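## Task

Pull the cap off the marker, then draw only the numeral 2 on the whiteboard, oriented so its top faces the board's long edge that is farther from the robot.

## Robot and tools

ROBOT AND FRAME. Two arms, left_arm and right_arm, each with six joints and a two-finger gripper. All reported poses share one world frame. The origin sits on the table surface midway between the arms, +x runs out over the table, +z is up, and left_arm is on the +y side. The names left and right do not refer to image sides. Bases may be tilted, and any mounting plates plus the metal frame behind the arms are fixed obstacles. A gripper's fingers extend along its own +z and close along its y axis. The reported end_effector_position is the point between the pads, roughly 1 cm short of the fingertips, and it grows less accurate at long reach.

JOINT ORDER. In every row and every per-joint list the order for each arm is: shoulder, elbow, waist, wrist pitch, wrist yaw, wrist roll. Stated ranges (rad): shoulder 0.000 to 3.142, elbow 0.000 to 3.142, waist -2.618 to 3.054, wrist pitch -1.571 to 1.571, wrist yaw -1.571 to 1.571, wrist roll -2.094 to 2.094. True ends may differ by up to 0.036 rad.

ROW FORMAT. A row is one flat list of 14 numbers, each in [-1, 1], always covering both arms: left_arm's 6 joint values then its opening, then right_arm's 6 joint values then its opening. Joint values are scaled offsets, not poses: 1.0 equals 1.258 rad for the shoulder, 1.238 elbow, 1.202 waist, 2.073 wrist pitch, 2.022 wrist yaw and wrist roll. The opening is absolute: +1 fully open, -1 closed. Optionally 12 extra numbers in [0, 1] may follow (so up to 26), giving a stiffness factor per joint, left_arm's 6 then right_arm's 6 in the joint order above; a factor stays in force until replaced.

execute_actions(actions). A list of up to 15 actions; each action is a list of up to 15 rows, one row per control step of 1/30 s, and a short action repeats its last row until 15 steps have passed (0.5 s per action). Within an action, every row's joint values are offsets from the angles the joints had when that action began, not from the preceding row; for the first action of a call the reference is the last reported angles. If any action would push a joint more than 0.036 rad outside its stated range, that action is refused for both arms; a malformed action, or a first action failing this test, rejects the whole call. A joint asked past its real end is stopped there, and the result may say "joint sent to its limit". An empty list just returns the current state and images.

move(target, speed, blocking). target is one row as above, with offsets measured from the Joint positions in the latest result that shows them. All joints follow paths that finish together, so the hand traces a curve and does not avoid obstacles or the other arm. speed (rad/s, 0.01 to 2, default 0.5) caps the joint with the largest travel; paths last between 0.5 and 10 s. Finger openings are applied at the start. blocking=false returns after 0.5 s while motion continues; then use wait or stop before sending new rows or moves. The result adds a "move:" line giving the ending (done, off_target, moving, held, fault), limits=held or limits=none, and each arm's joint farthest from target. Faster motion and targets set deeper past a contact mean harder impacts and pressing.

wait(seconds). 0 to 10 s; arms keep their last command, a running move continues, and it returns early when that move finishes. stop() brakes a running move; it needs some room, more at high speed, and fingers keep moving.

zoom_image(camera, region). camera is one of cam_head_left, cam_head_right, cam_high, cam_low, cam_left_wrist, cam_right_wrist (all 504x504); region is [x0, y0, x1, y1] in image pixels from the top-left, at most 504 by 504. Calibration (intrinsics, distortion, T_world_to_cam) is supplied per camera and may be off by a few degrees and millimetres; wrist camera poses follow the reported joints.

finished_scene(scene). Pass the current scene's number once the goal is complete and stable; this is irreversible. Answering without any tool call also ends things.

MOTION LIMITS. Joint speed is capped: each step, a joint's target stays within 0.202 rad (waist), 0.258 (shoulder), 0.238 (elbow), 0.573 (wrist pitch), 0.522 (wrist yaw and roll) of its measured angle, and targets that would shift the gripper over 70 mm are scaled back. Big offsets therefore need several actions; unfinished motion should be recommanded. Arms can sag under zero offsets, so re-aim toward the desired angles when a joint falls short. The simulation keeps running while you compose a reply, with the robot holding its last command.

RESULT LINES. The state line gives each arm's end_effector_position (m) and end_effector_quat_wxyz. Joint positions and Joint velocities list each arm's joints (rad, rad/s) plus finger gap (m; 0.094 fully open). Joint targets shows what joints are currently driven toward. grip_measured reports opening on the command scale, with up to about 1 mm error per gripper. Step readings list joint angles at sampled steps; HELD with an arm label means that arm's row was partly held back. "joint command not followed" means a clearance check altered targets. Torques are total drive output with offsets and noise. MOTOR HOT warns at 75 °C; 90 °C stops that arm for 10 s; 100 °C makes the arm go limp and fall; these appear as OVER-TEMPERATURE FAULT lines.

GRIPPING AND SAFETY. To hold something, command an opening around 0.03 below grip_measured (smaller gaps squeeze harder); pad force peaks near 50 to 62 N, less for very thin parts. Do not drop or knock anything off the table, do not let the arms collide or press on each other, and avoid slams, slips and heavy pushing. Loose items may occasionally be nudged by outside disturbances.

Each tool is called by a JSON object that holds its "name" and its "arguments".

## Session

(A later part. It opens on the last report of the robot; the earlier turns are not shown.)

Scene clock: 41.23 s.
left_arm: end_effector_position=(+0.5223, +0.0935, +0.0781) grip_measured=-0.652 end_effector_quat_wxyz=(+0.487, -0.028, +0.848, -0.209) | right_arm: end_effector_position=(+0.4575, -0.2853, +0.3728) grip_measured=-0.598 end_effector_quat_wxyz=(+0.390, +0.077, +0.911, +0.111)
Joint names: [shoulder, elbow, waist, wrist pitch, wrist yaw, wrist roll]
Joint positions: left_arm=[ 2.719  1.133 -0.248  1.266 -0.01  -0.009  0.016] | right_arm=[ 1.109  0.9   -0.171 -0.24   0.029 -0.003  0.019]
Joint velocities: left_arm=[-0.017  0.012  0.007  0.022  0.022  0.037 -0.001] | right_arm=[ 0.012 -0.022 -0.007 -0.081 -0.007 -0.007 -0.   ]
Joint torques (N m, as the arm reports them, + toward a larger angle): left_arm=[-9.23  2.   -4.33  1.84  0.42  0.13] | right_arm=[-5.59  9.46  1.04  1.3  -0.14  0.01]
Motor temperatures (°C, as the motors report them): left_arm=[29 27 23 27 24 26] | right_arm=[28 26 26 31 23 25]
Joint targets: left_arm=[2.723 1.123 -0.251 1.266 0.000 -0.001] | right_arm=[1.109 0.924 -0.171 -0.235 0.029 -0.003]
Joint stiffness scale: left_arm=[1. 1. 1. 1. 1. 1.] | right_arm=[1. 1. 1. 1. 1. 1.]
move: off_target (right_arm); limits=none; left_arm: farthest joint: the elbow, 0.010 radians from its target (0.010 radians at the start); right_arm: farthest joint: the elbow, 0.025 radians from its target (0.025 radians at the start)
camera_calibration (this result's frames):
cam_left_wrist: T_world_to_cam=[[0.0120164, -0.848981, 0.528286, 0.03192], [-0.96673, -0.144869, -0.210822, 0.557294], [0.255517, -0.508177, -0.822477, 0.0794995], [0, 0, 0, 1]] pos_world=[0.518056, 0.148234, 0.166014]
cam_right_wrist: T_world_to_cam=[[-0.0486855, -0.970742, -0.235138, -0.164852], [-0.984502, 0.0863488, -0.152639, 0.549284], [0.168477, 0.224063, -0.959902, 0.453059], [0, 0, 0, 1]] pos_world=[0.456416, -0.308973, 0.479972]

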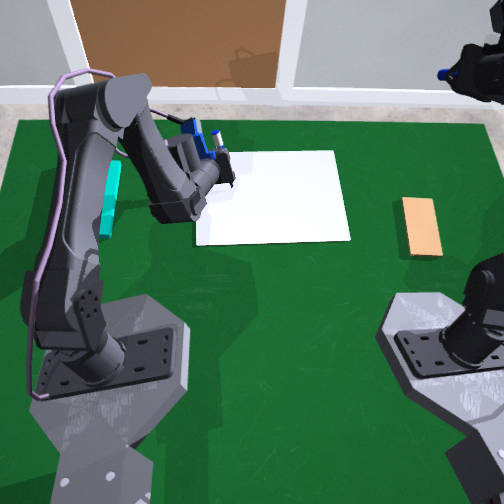

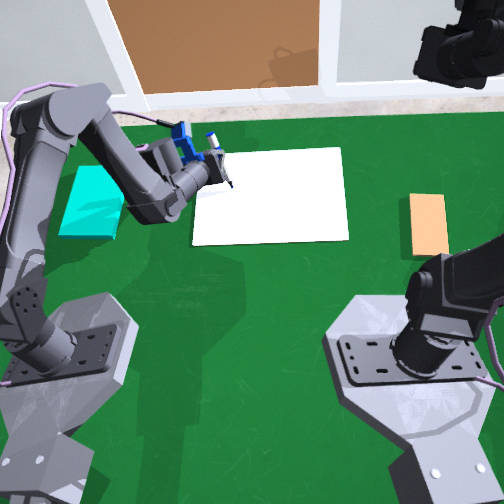

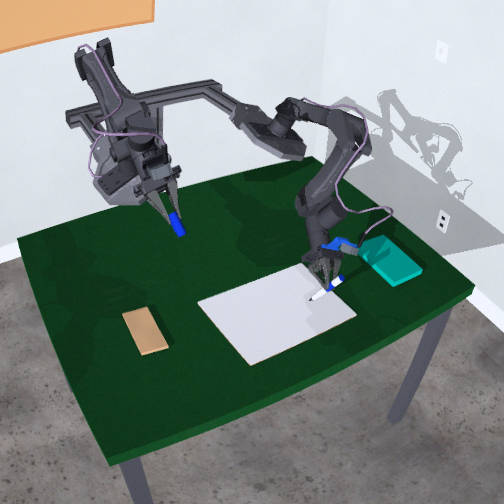

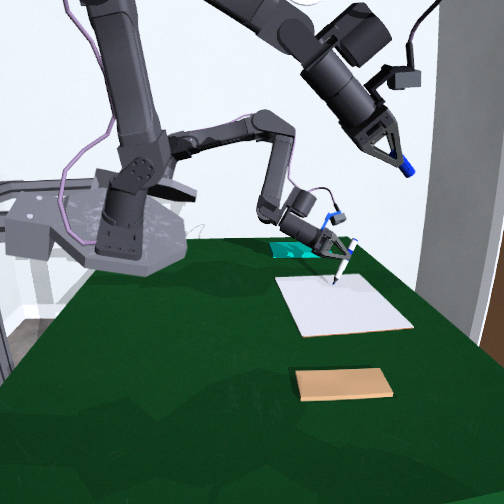

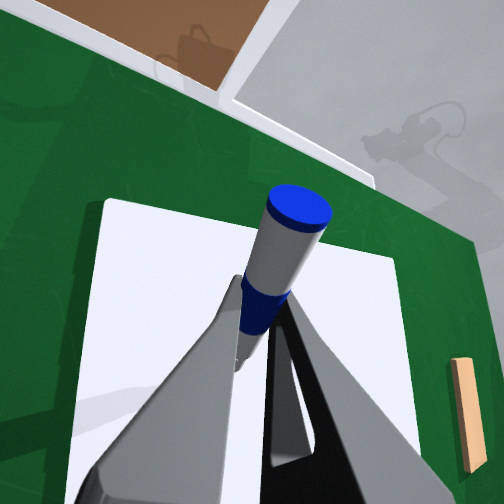

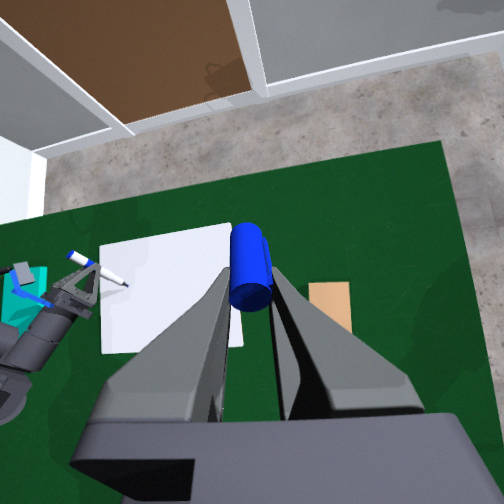

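{"name": "execute_actions", "arguments": {"actions": [[[0.009,-0.008,-0.003,0,0.005,0.004,-0.69,0,0.02,0,0.004,0,0,-0.66]]]}}

{"name": "zoom_image", "arguments": {"camera": "cam_low", "region": [310,250,360,300]}}

Scene clock: 42.00 s.
left_arm: end_effector_position=(+0.5223, +0.0935, +0.0781) grip_measured=-0.652 end_effector_quat_wxyz=(+0.487, -0.028, +0.848, -0.209) | right_arm: end_effector_position=(+0.4575, -0.2853, +0.3728) grip_measured=-0.598 end_effector_quat_wxyz=(+0.390, +0.077, +0.911, +0.111)
Joint names: [shoulder, elbow, waist, wrist pitch, wrist yaw, wrist roll]
Joint positions: left_arm=[ 2.719  1.133 -0.248  1.266 -0.01  -0.009  0.016] | right_arm=[ 1.109  0.9   -0.171 -0.24   0.029 -0.003  0.019]
Joint velocities: left_arm=[-0.002 -0.002  0.012 -0.051 -0.066  0.037  0.001] | right_arm=[-0.002 -0.027 -0.002 -0.022 -0.037 -0.022  0.001]
Joint torques (N m, as the arm reports them, + toward a larger angle): left_arm=[-8.6   2.03 -4.29  1.85  0.41  0.12] | right_arm=[-5.57  9.42  1.13  1.31 -0.15  0.01]
Motor temperatures (°C, as the motors report them): left_arm=[29 27 23 27 24 26] | right_arm=[28 26 26 31 23 25]
Joint targets: left_arm=[2.730 1.123 -0.251 1.266 0.000 -0.001] | right_arm=[1.109 0.924 -0.171 -0.232 0.029 -0.003]
Joint stiffness scale: left_arm=[1. 1. 1. 1. 1. 1.] | right_arm=[1. 1. 1. 1. 1. 1.]
Step readings (joint positions):
0: left_arm=[2.719 1.133 -0.248 1.266 -0.010 -0.009] | right_arm=[1.109 0.900 -0.171 -0.240 0.029 -0.003]
1: left_arm=[2.719 1.133 -0.248 1.266 -0.010 -0.009] | right_arm=[1.109 0.900 -0.171 -0.240 0.029 -0.003]
2: left_arm=[2.719 1.133 -0.248 1.266 -0.010 -0.009] | right_arm=[1.109 0.900 -0.171 -0.240 0.029 -0.003]
4: left_arm=[2.719 1.133 -0.248 1.266 -0.010 -0.009] | right_arm=[1.109 0.900 -0.171 -0.240 0.029 -0.003]
8: left_arm=[2.719 1.133 -0.248 1.266 -0.010 -0.009] | right_arm=[1.109 0.900 -0.171 -0.240 0.029 -0.003]
15: Joint positions above
camera_calibration (this result's frames):
cam_left_wrist: T_world_to_cam=[[0.0120164, -0.848981, 0.528286, 0.03192], [-0.96673, -0.144869, -0.210822, 0.557294], [0.255517, -0.508177, -0.822477, 0.0794995], [0, 0, 0, 1]] pos_world=[0.518056, 0.148234, 0.166014]
cam_right_wrist: T_world_to_cam=[[-0.0486855, -0.970742, -0.235138, -0.164852], [-0.984502, 0.0863488, -0.152639, 0.549284], [0.168477, 0.224063, -0.959902, 0.453059], [0, 0, 0, 1]] pos_world=[0.456416, -0.308973, 0.479972]

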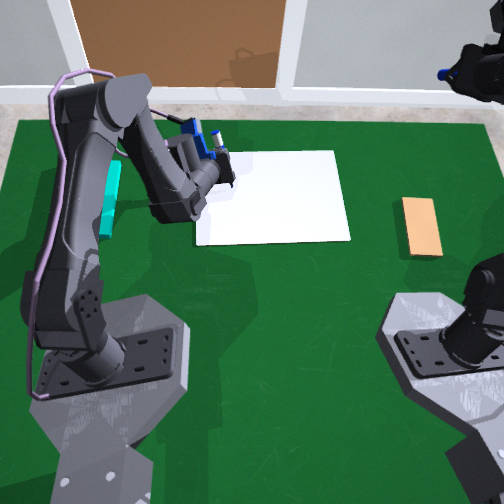

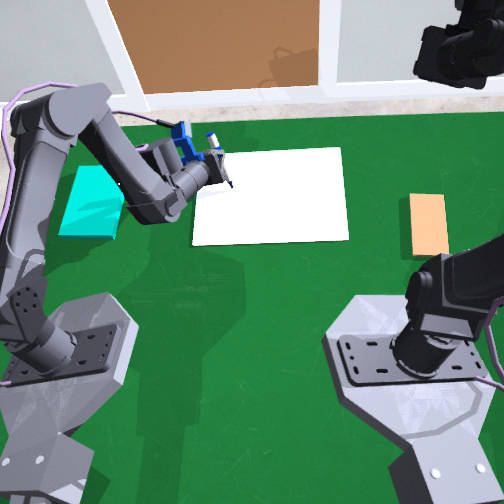

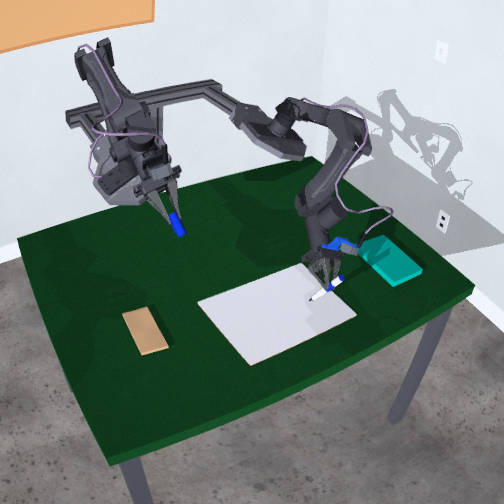

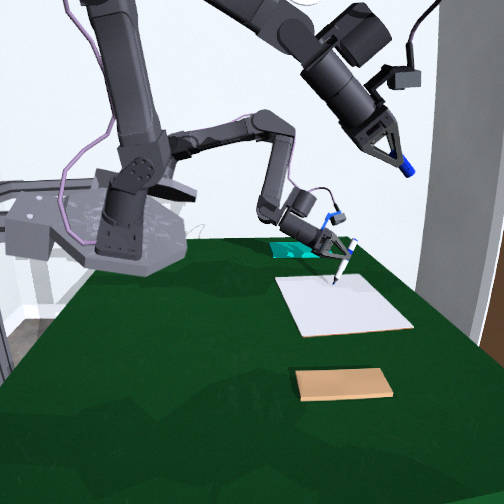

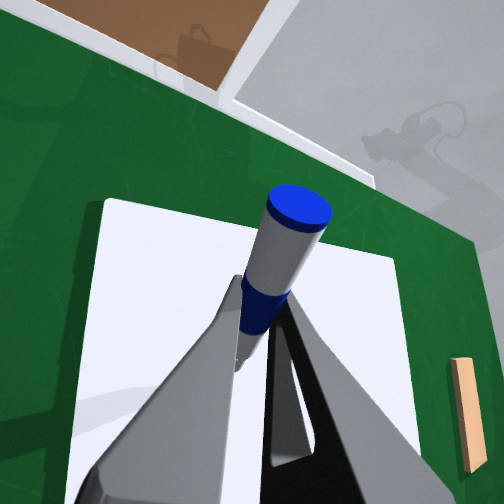

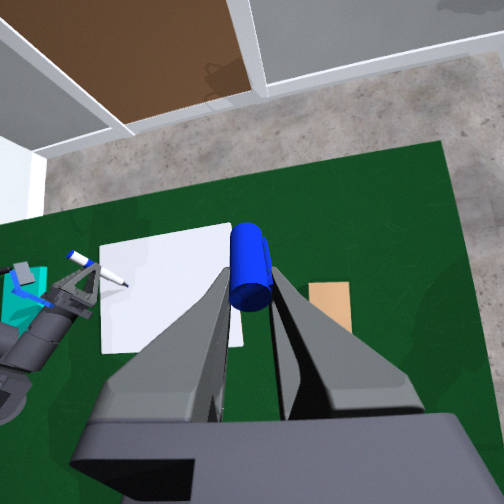

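Region (310, 250, 360, 300) of cam_low's 504x504 image, scaled by 10.080, with more detail than that image has.

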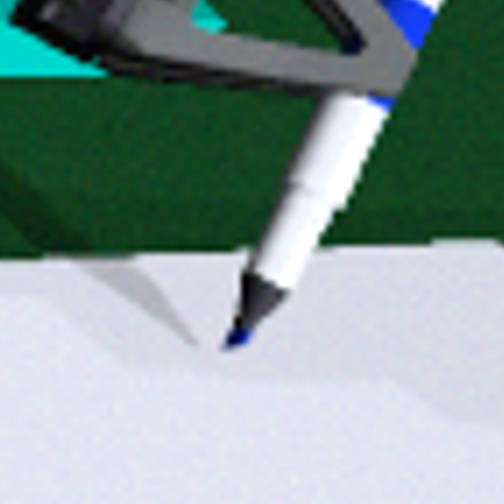

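{"name": "execute_actions", "arguments": {"actions": [[[0.02,-0.008,-0.003,0,0.005,0.004,-0.69,0,0.02,0,0.004,0,0,-0.66]]]}}

{"name": "zoom_image", "arguments": {"camera": "cam_low", "region": [310,250,360,300]}}

Scene clock: 42.67 s.
left_arm: end_effector_position=(+0.5188, +0.0921, +0.0734) grip_measured=-0.652 end_effector_quat_wxyz=(+0.483, -0.027, +0.849, -0.210) | right_arm: end_effector_position=(+0.4575, -0.2853, +0.3728) grip_measured=-0.598 end_effector_quat_wxyz=(+0.390, +0.077, +0.911, +0.111)
Joint names: [shoulder, elbow, waist, wrist pitch, wrist yaw, wrist roll]
Joint positions: left_arm=[ 2.731  1.133 -0.248  1.27  -0.009 -0.009  0.016] | right_arm=[ 1.109  0.9   -0.171 -0.24   0.029 -0.003  0.019]
Joint velocities: left_arm=[ 0.012  0.007 -0.002  0.007  0.081 -0.022 -0.   ] | right_arm=[-0.002  0.017  0.002  0.022  0.022 -0.051 -0.   ]
Joint torques (N m, as the arm reports them, + toward a larger angle): left_arm=[-8.49  2.   -4.33  1.79  0.41  0.13] | right_arm=[-5.59  9.48  1.07  1.32 -0.15  0.01]
Motor temperatures (°C, as the motors report them): left_arm=[29 27 23 27 24 26] | right_arm=[28 26 26 31 23 25]
Joint targets: left_arm=[2.744 1.123 -0.251 1.266 -0.000 -0.001] | right_arm=[1.109 0.924 -0.171 -0.232 0.029 -0.003]
Joint stiffness scale: left_arm=[1. 1. 1. 1. 1. 1.] | right_arm=[1. 1. 1. 1. 1. 1.]
Step readings (joint positions):
0: left_arm=[2.719 1.133 -0.248 1.266 -0.010 -0.009] | right_arm=[1.109 0.900 -0.171 -0.240 0.029 -0.003]
1: left_arm=[2.720 1.133 -0.248 1.266 -0.010 -0.009] | right_arm=[1.109 0.900 -0.171 -0.240 0.029 -0.003]
2: left_arm=[2.722 1.133 -0.248 1.267 -0.010 -0.009] | right_arm=[1.109 0.900 -0.171 -0.240 0.029 -0.003]
4: left_arm=[2.727 1.133 -0.248 1.267 -0.010 -0.009] | right_arm=[1.109 0.900 -0.171 -0.240 0.029 -0.003]
8: left_arm=[2.731 1.133 -0.248 1.270 -0.009 -0.009] | right_arm=[1.109 0.900 -0.171 -0.240 0.029 -0.003]
15: Joint positions above
camera_calibration (this result's frames):
cam_left_wrist: T_world_to_cam=[[0.0127193, -0.849565, 0.52733, 0.0329803], [-0.968818, -0.140978, -0.203757, 0.552831], [0.247447, -0.508295, -0.824867, 0.0802105], [0, 0, 0, 1]] pos_world=[0.515325, 0.146726, 0.161415]
cam_right_wrist: T_world_to_cam=[[-0.0486855, -0.970742, -0.235138, -0.164852], [-0.984502, 0.0863488, -0.152639, 0.549284], [0.168477, 0.224063, -0.959902, 0.453059], [0, 0, 0, 1]] pos_world=[0.456416, -0.308973, 0.479972]

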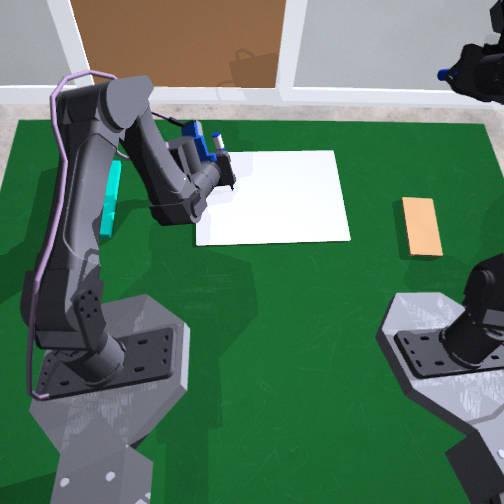

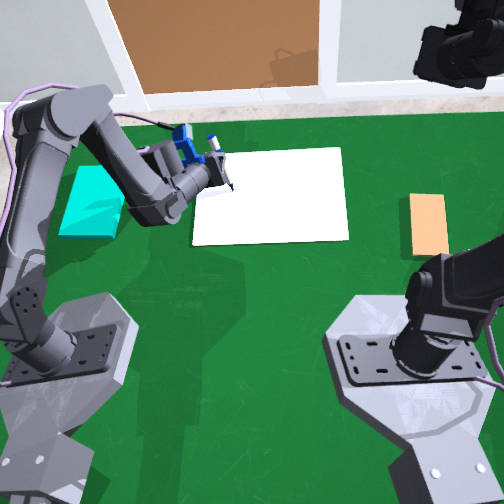

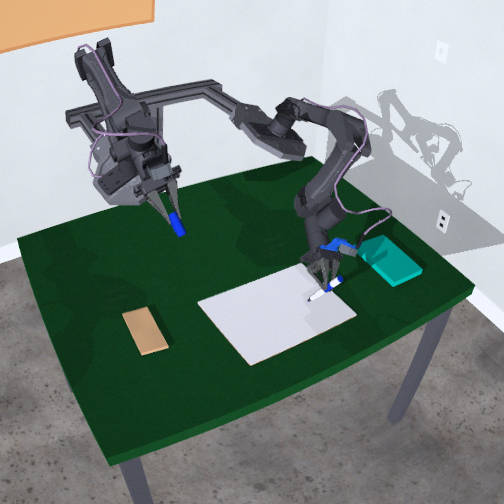

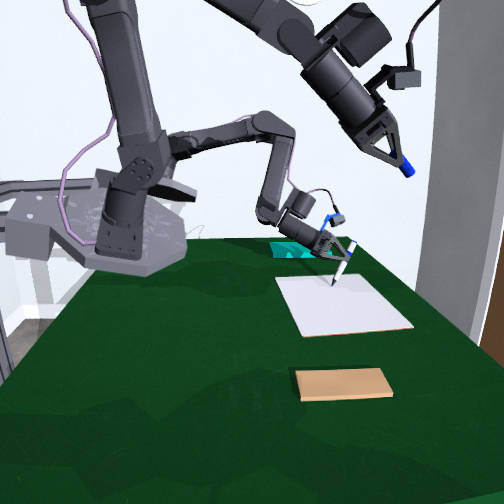

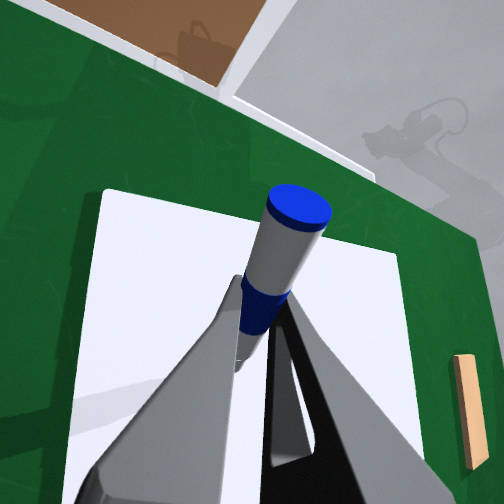

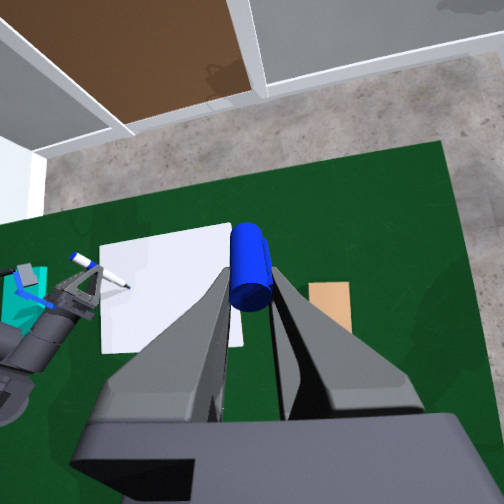

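Region (310, 250, 360, 300) of cam_low's 504x504 image, scaled by 10.080, with more detail than that image has.

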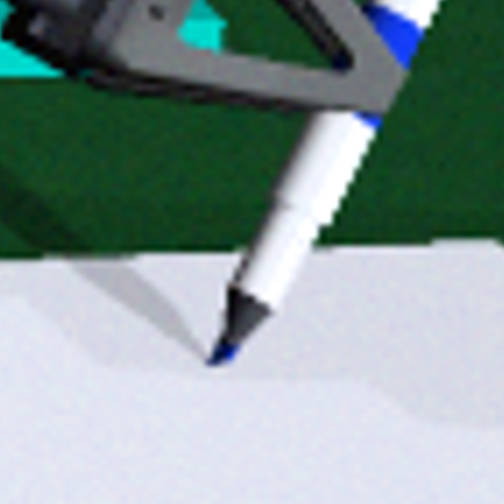

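{"name": "move", "arguments": {"target": [0.036,0.121,-0.029,-0.057,0.004,0.004,-0.69,0,0.02,0,0.004,0,0,-0.66], "speed": 0.2}}

{"name": "zoom_image", "arguments": {"camera": "cam_head_right", "region": [200,140,290,230]}}

Scene clock: 44.33 s.
left_arm: end_effector_position=(+0.5432, +0.0738, +0.0743) grip_measured=-0.652 end_effector_quat_wxyz=(+0.486, -0.020, +0.846, -0.217) | right_arm: end_effector_position=(+0.4569, -0.2851, +0.3723) grip_measured=-0.598 end_effector_quat_wxyz=(+0.389, +0.077, +0.911, +0.111)
Joint names: [shoulder, elbow, waist, wrist pitch, wrist yaw, wrist roll]
Joint positions: left_arm=[ 2.761  1.263 -0.27   1.175 -0.009 -0.009  0.016] | right_arm=[ 1.109  0.9   -0.171 -0.244  0.029 -0.003  0.019]
Joint velocities: left_arm=[ 0.012 -0.017 -0.017  0.007  0.022  0.022 -0.   ] | right_arm=[-0.007  0.007 -0.017 -0.095 -0.037  0.051  0.001]
Joint torques (N m, as the arm reports them, + toward a larger angle): left_arm=[-8.74  4.6  -5.29  1.58  0.39  0.12] | right_arm=[-5.59  9.44  1.02  1.34 -0.17  0.02]
Motor temperatures (°C, as the motors report them): left_arm=[29 27 23 27 24 26] | right_arm=[28 26 26 31 23 25]
Joint targets: left_arm=[2.777 1.283 -0.282 1.152 -0.001 -0.001] | right_arm=[1.109 0.924 -0.171 -0.232 0.029 -0.003]
Joint stiffness scale: left_arm=[1. 1. 1. 1. 1. 1.] | right_arm=[1. 1. 1. 1. 1. 1.]
move: off_target (left_arm, right_arm); limits=none; left_arm: farthest joint: the wrist pitch, 0.023 radians from its target (0.118 radians at the start); right_arm: farthest joint: the elbow, 0.025 radians from its target (0.025 radians at the start)
camera_calibration (this result's frames):
cam_left_wrist: T_world_to_cam=[[-0.00912846, -0.846392, 0.532481, 0.0279563], [-0.968748, -0.124517, -0.21453, 0.573684], [0.24788, -0.517799, -0.818804, 0.065632], [0, 0, 0, 1]] pos_world=[0.539741, 0.129079, 0.161926]
cam_right_wrist: T_world_to_cam=[[-0.0485147, -0.970761, -0.235096, -0.164928], [-0.985083, 0.085409, -0.149389, 0.547389], [0.1651, 0.224342, -0.960423, 0.454365], [0, 0, 0, 1]] pos_world=[0.456206, -0.30879, 0.479382]

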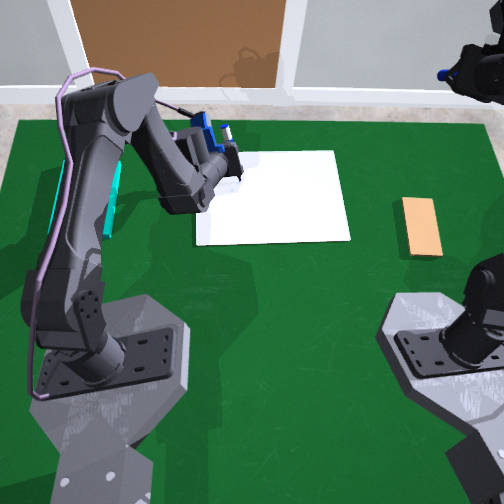

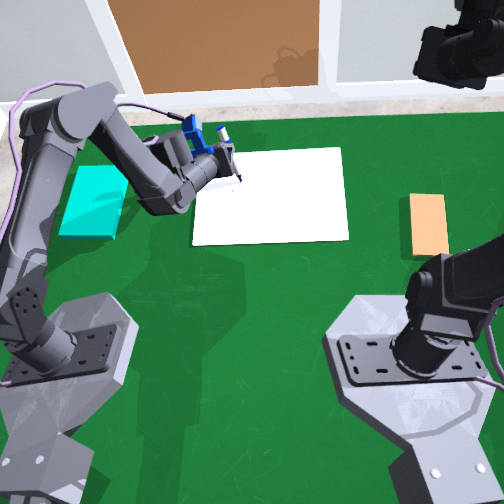

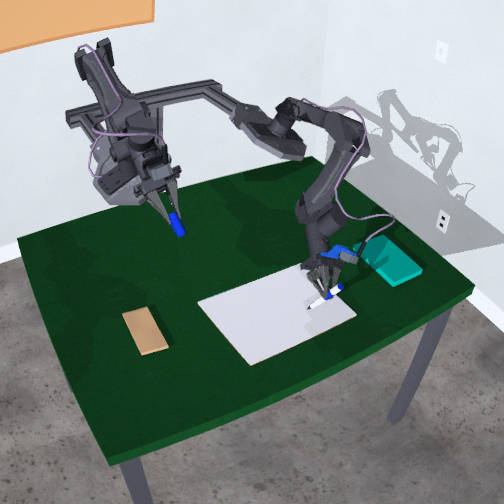

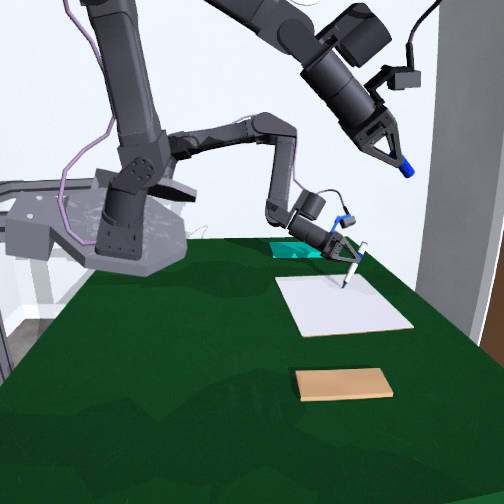

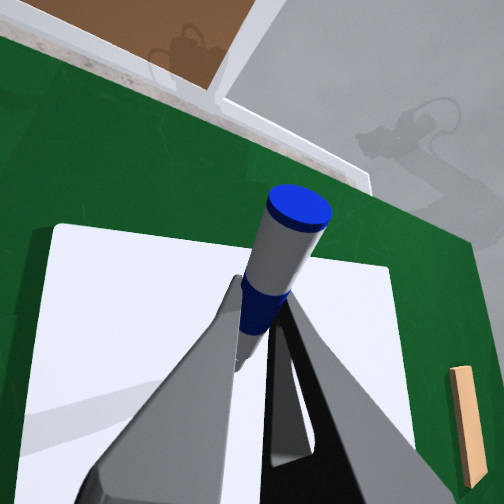

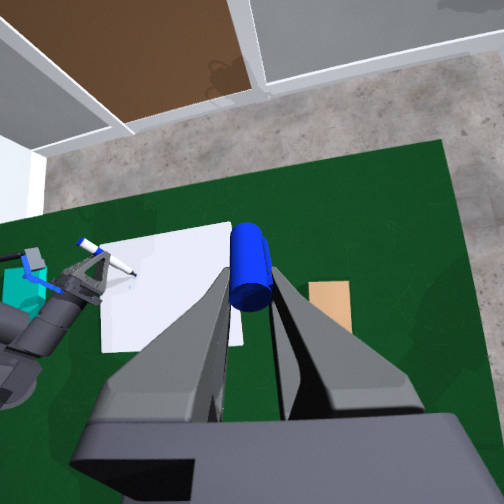

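Region (200, 140, 290, 230) of cam_head_right's 504x504 image, scaled by 5.600, with more detail than that image has.

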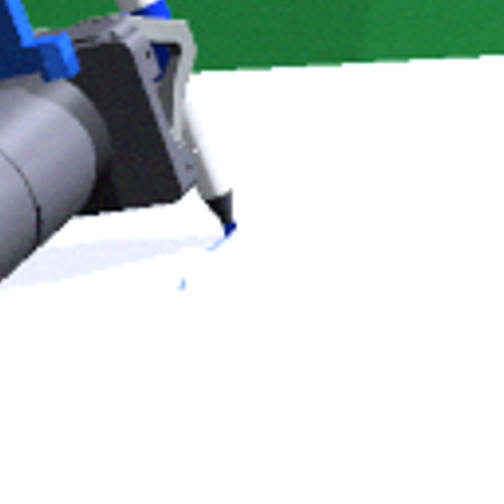

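{"name": "move", "arguments": {"target": [-0.013,-0.122,0.021,0.040,0.004,0.004,-0.69,0,0.02,0,0.004,0,0,-0.66], "speed": 0.2}}

{"name": "zoom_image", "arguments": {"camera": "cam_head_right", "region": [200,140,290,230]}}

Scene clock: 45.70 s.
left_arm: end_effector_position=(+0.5174, +0.0872, +0.0731) grip_measured=-0.652 end_effector_quat_wxyz=(+0.488, -0.023, +0.845, -0.217) | right_arm: end_effector_position=(+0.4563, -0.2849, +0.3717) grip_measured=-0.598 end_effector_quat_wxyz=(+0.387, +0.077, +0.912, +0.111)
Joint names: [shoulder, elbow, waist, wrist pitch, wrist yaw, wrist roll]
Joint positions: left_arm=[ 2.748  1.139 -0.251  1.291  0.004 -0.009  0.016] | right_arm=[ 1.109  0.9   -0.171 -0.247  0.029 -0.003  0.019]
Joint velocities: left_arm=[-0.012  0.007 -0.032  0.007 -0.037 -0.051  0.001] | right_arm=[-0.012  0.007 -0.002  0.051 -0.037  0.022  0.   ]
Joint torques (N m, as the arm reports them, + toward a larger angle): left_arm=[-9.49  0.79 -3.5   1.47  0.25  0.12] | right_arm=[-5.58  9.42  1.05  1.35 -0.16  0.02]
Motor temperatures (°C, as the motors report them): left_arm=[29 27 23 27 24 26] | right_arm=[28 26 26 31 23 25]
Joint targets: left_arm=[2.745 1.112 -0.245 1.258 -0.001 -0.001] | right_arm=[1.109 0.924 -0.171 -0.236 0.029 -0.003]
Joint stiffness scale: left_arm=[1. 1. 1. 1. 1. 1.] | right_arm=[1. 1. 1. 1. 1. 1.]
move: off_target (left_arm, right_arm); limits=none; left_arm: farthest joint: the wrist pitch, 0.033 radians from its target (0.083 radians at the start); right_arm: farthest joint: the elbow, 0.025 radians from its target (0.025 radians at the start)
camera_calibration (this result's frames):
cam_left_wrist: T_world_to_cam=[[-0.00383478, -0.84437, 0.535746, 0.0365109], [-0.967361, -0.132613, -0.215931, 0.550173], [0.253373, -0.519088, -0.816302, 0.0750987], [0, 0, 0, 1]] pos_world=[0.513328, 0.142772, 0.160542]
cam_right_wrist: T_world_to_cam=[[-0.0483437, -0.970779, -0.235054, -0.165004], [-0.985652, 0.0844682, -0.146136, 0.545489], [0.161721, 0.224617, -0.960934, 0.455663], [0, 0, 0, 1]] pos_world=[0.455995, -0.308609, 0.478793]

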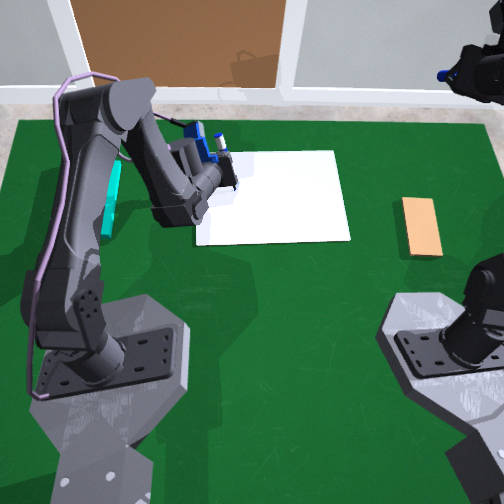

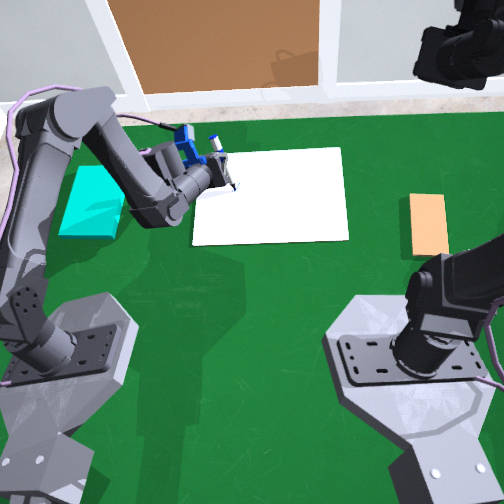

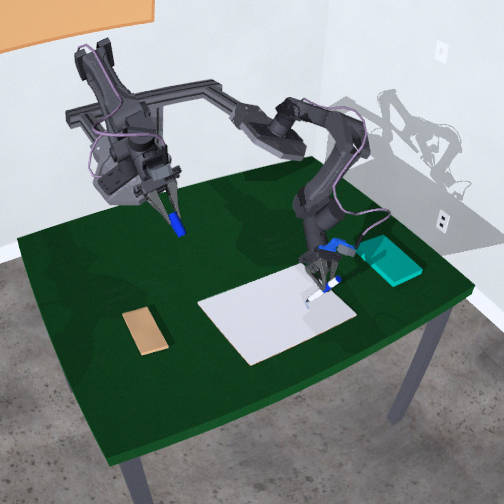

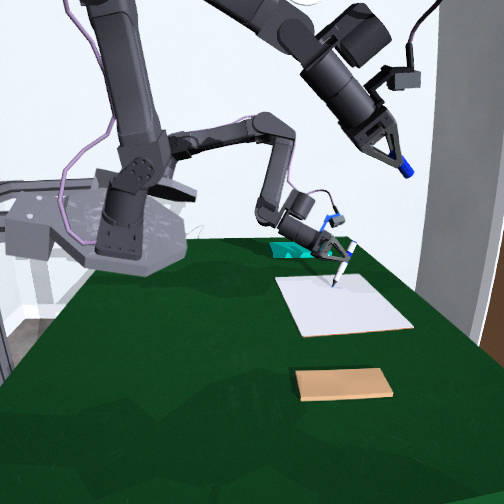

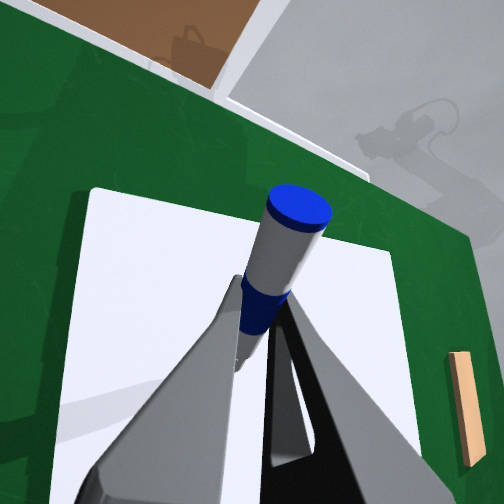

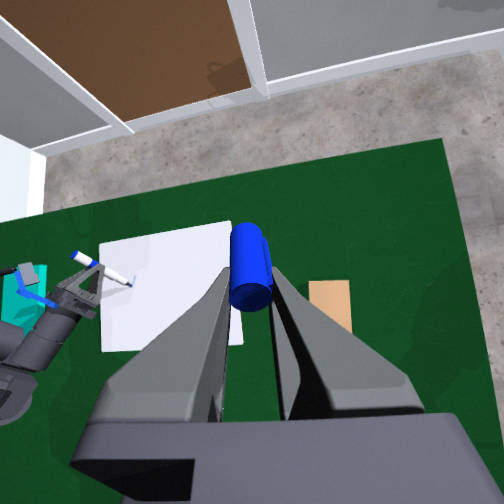

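Region (200, 140, 290, 230) of cam_head_right's 504x504 image, scaled by 5.600, with more detail than that image has.

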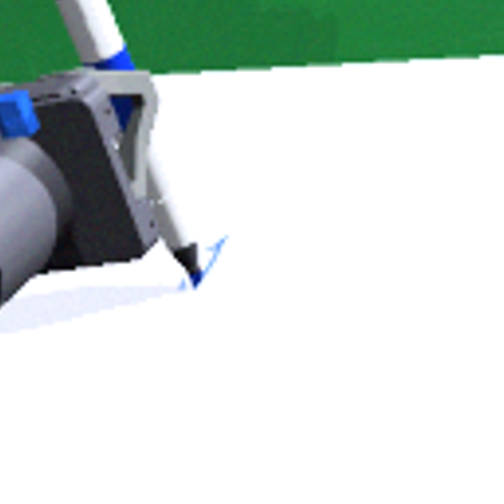

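{"name": "execute_actions", "arguments": {"actions": [[[-0.002,-0.022,0.02,-0.016,0,0.004,-0.69,0,0.02,0,0.004,0,0,-0.66]]]}}

{"name": "zoom_image", "arguments": {"camera": "cam_head_right", "region": [200,140,290,230]}}

Scene clock: 46.43 s.
left_arm: end_effector_position=(+0.5181, +0.0906, +0.0720) grip_measured=-0.652 end_effector_quat_wxyz=(+0.488, -0.026, +0.844, -0.221) | right_arm: end_effector_position=(+0.4563, -0.2849, +0.3717) grip_measured=-0.598 end_effector_quat_wxyz=(+0.387, +0.077, +0.912, +0.111)
Joint names: [shoulder, elbow, waist, wrist pitch, wrist yaw, wrist roll]
Joint positions: left_arm=[ 2.748  1.139 -0.239  1.292  0.023 -0.014  0.016] | right_arm=[ 1.109  0.9   -0.171 -0.247  0.029 -0.003  0.019]
Joint velocities: left_arm=[-0.002 -0.012  0.002 -0.066  0.037 -0.037  0.001] | right_arm=[ 0.027 -0.007 -0.002 -0.051  0.066  0.022 -0.   ]
Joint torques (N m, as the arm reports them, + toward a larger angle): left_arm=[-9.46  0.75 -3.1   1.45  0.11  0.17] | right_arm=[-5.57  9.44  1.07  1.31 -0.15  0.03]
Motor temperatures (°C, as the motors report them): left_arm=[29 27 23 27 24 26] | right_arm=[28 26 26 31 23 25]
Joint targets: left_arm=[2.746 1.112 -0.227 1.257 0.005 -0.001] | right_arm=[1.109 0.924 -0.171 -0.239 0.029 -0.003]
Joint stiffness scale: left_arm=[1. 1. 1. 1. 1. 1.] | right_arm=[1. 1. 1. 1. 1. 1.]
Step readings (joint positions):
0: left_arm=[2.748 1.139 -0.251 1.291 0.004 -0.009] | right_arm=[1.109 0.900 -0.171 -0.247 0.029 -0.003]
1: left_arm=[2.748 1.139 -0.250 1.291 0.006 -0.009] | right_arm=[1.109 0.900 -0.171 -0.247 0.029 -0.003]
2: left_arm=[2.748 1.139 -0.248 1.291 0.009 -0.009] | right_arm=[1.109 0.900 -0.171 -0.247 0.029 -0.003]
4: left_arm=[2.748 1.139 -0.242 1.291 0.016 -0.012] | right_arm=[1.109 0.900 -0.171 -0.247 0.029 -0.003]
8: left_arm=[2.748 1.139 -0.239 1.292 0.022 -0.014] | right_arm=[1.109 0.900 -0.171 -0.247 0.029 -0.003]
15: Joint positions above
camera_calibration (this result's frames):
cam_left_wrist: T_world_to_cam=[[-0.00438932, -0.838459, 0.544946, 0.0391001], [-0.967578, -0.134059, -0.214058, 0.551205], [0.252534, -0.528218, -0.810687, 0.0766138], [0, 0, 0, 1]] pos_world=[0.514158, 0.147147, 0.158792]
cam_right_wrist: T_world_to_cam=[[-0.0483437, -0.970779, -0.235054, -0.165004], [-0.985652, 0.0844682, -0.146136, 0.545489], [0.161721, 0.224617, -0.960934, 0.455663], [0, 0, 0, 1]] pos_world=[0.455995, -0.308609, 0.478793]

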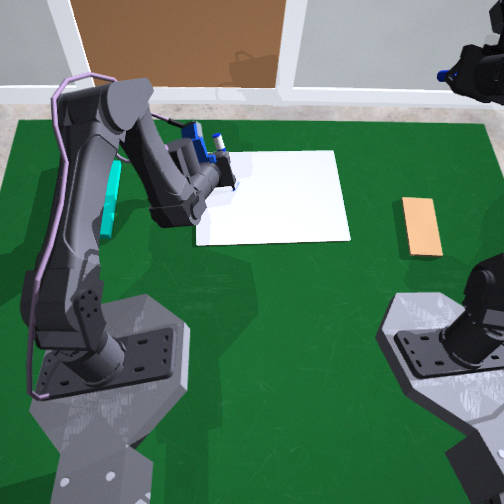

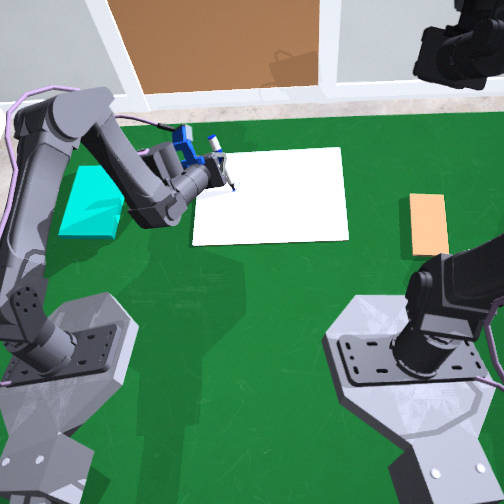

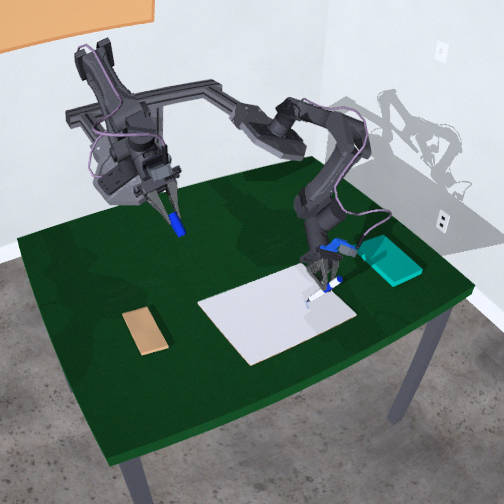

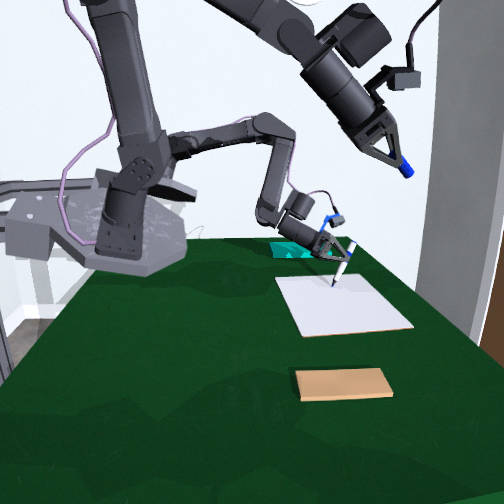

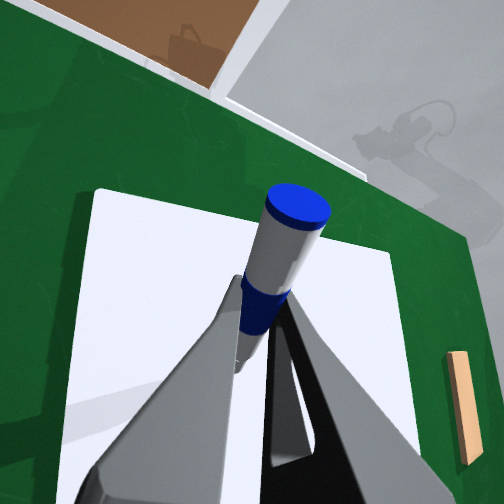

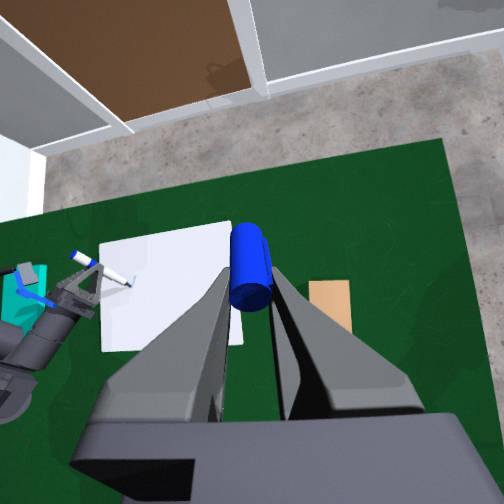

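Region (200, 140, 290, 230) of cam_head_right's 504x504 image, scaled by 5.600, with more detail than that image has.

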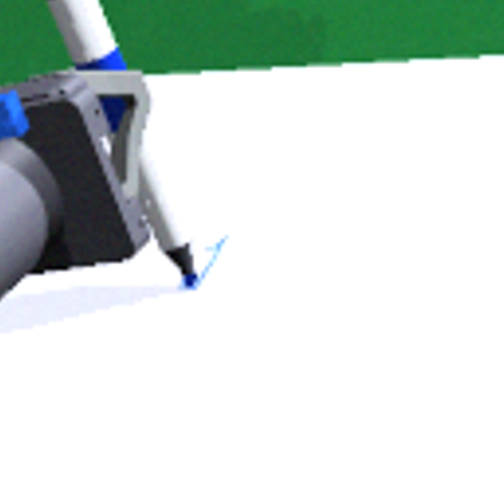

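{"name": "move", "arguments": {"target": [0.028,0.116,-0.038,-0.073,-0.011,0.006,-0.69,0,0.02,0,0.004,0,0,-0.66], "speed": 0.2}}

{"name": "zoom_image", "arguments": {"camera": "cam_head_right", "region": [200,140,290,230]}}

Scene clock: 47.87 s.
left_arm: end_effector_position=(+0.5411, +0.0695, +0.0736) grip_measured=-0.652 end_effector_quat_wxyz=(+0.484, -0.016, +0.846, -0.224) | right_arm: end_effector_position=(+0.4558, -0.2847, +0.3712) grip_measured=-0.598 end_effector_quat_wxyz=(+0.386, +0.077, +0.913, +0.111)
Joint names: [shoulder, elbow, waist, wrist pitch, wrist yaw, wrist roll]
Joint positions: left_arm=[ 2.766  1.264 -0.273  1.172  0.004 -0.012  0.016] | right_arm=[ 1.109  0.9   -0.171 -0.25   0.029 -0.003  0.019]
Joint velocities: left_arm=[-0.017  0.012  0.012  0.051 -0.022  0.066 -0.   ] | right_arm=[-0.007 -0.012 -0.002 -0.007 -0.007  0.037  0.   ]
Joint torques (N m, as the arm reports them, + toward a larger angle): left_arm=[-8.59  4.45 -5.09  1.47  0.28  0.16] | right_arm=[-5.56  9.44  1.06  1.34 -0.15  0.03]
Motor temperatures (°C, as the motors report them): left_arm=[29 27 23 27 24 26] | right_arm=[28 26 26 31 23 25]
Joint targets: left_arm=[2.783 1.283 -0.285 1.141 0.000 -0.002] | right_arm=[1.109 0.924 -0.171 -0.239 0.029 -0.003]
Joint stiffness scale: left_arm=[1. 1. 1. 1. 1. 1.] | right_arm=[1. 1. 1. 1. 1. 1.]
move: off_target (left_arm, right_arm); limits=none; left_arm: farthest joint: the wrist pitch, 0.032 radians from its target (0.151 radians at the start); right_arm: farthest joint: the elbow, 0.025 radians from its target (0.025 radians at the start)
camera_calibration (this result's frames):
cam_left_wrist: T_world_to_cam=[[-0.0202591, -0.841502, 0.539874, 0.0297428], [-0.970804, -0.112534, -0.211838, 0.571078], [0.239017, -0.528403, -0.814654, 0.0686071], [0, 0, 0, 1]] pos_world=[0.53861, 0.125547, 0.16081]
cam_right_wrist: T_world_to_cam=[[-0.0481915, -0.970796, -0.235018, -0.165071], [-0.986148, 0.0836311, -0.143244, 0.543796], [0.158715, 0.224859, -0.961378, 0.456813], [0, 0, 0, 1]] pos_world=[0.455805, -0.308447, 0.47827]

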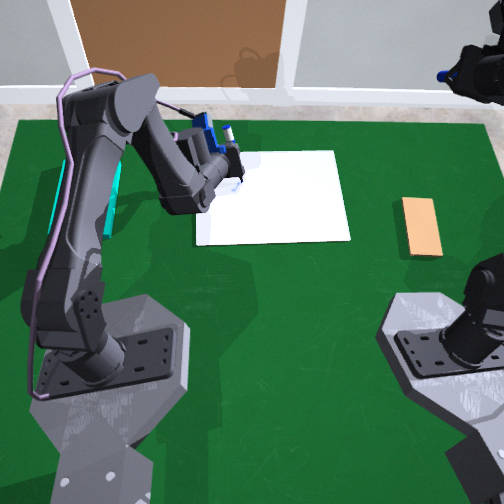

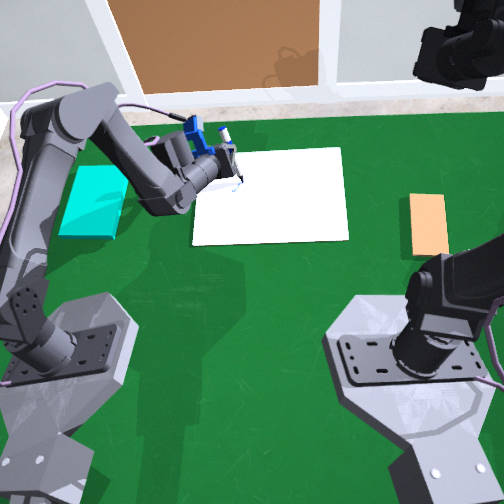

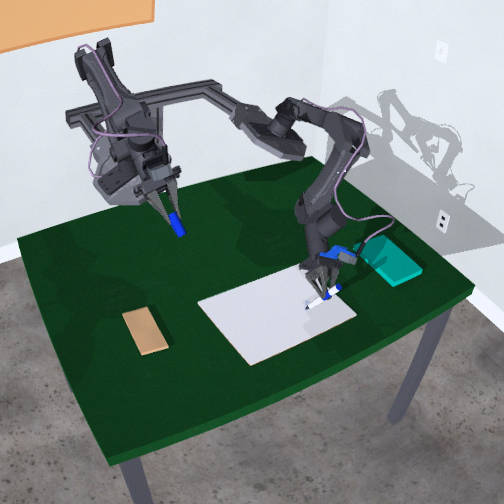

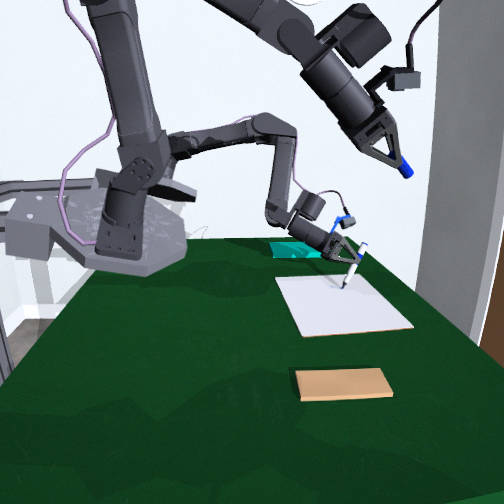

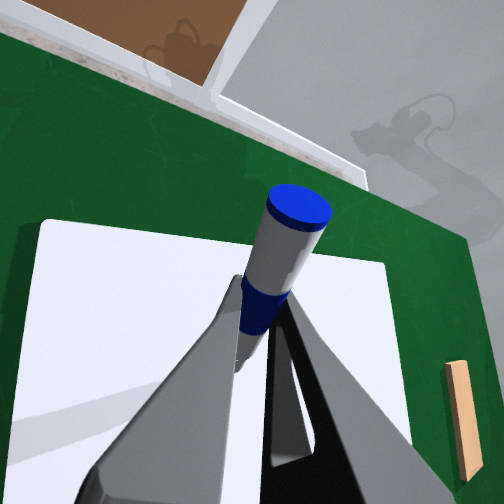

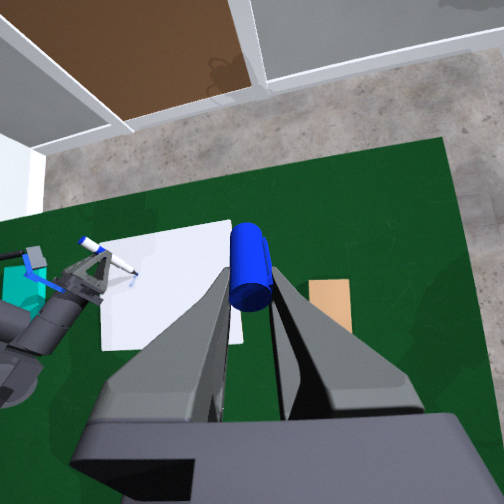

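Region (200, 140, 290, 230) of cam_head_right's 504x504 image, scaled by 5.600, with more detail than that image has.

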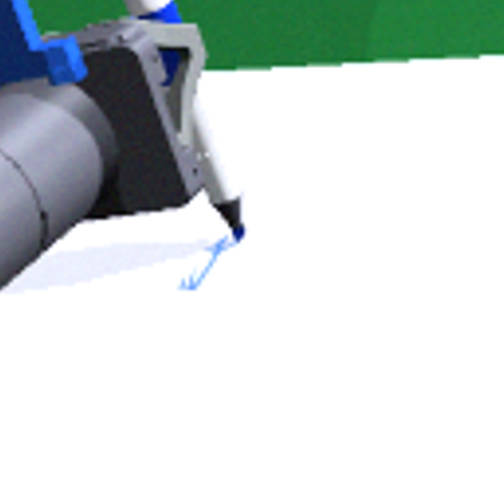

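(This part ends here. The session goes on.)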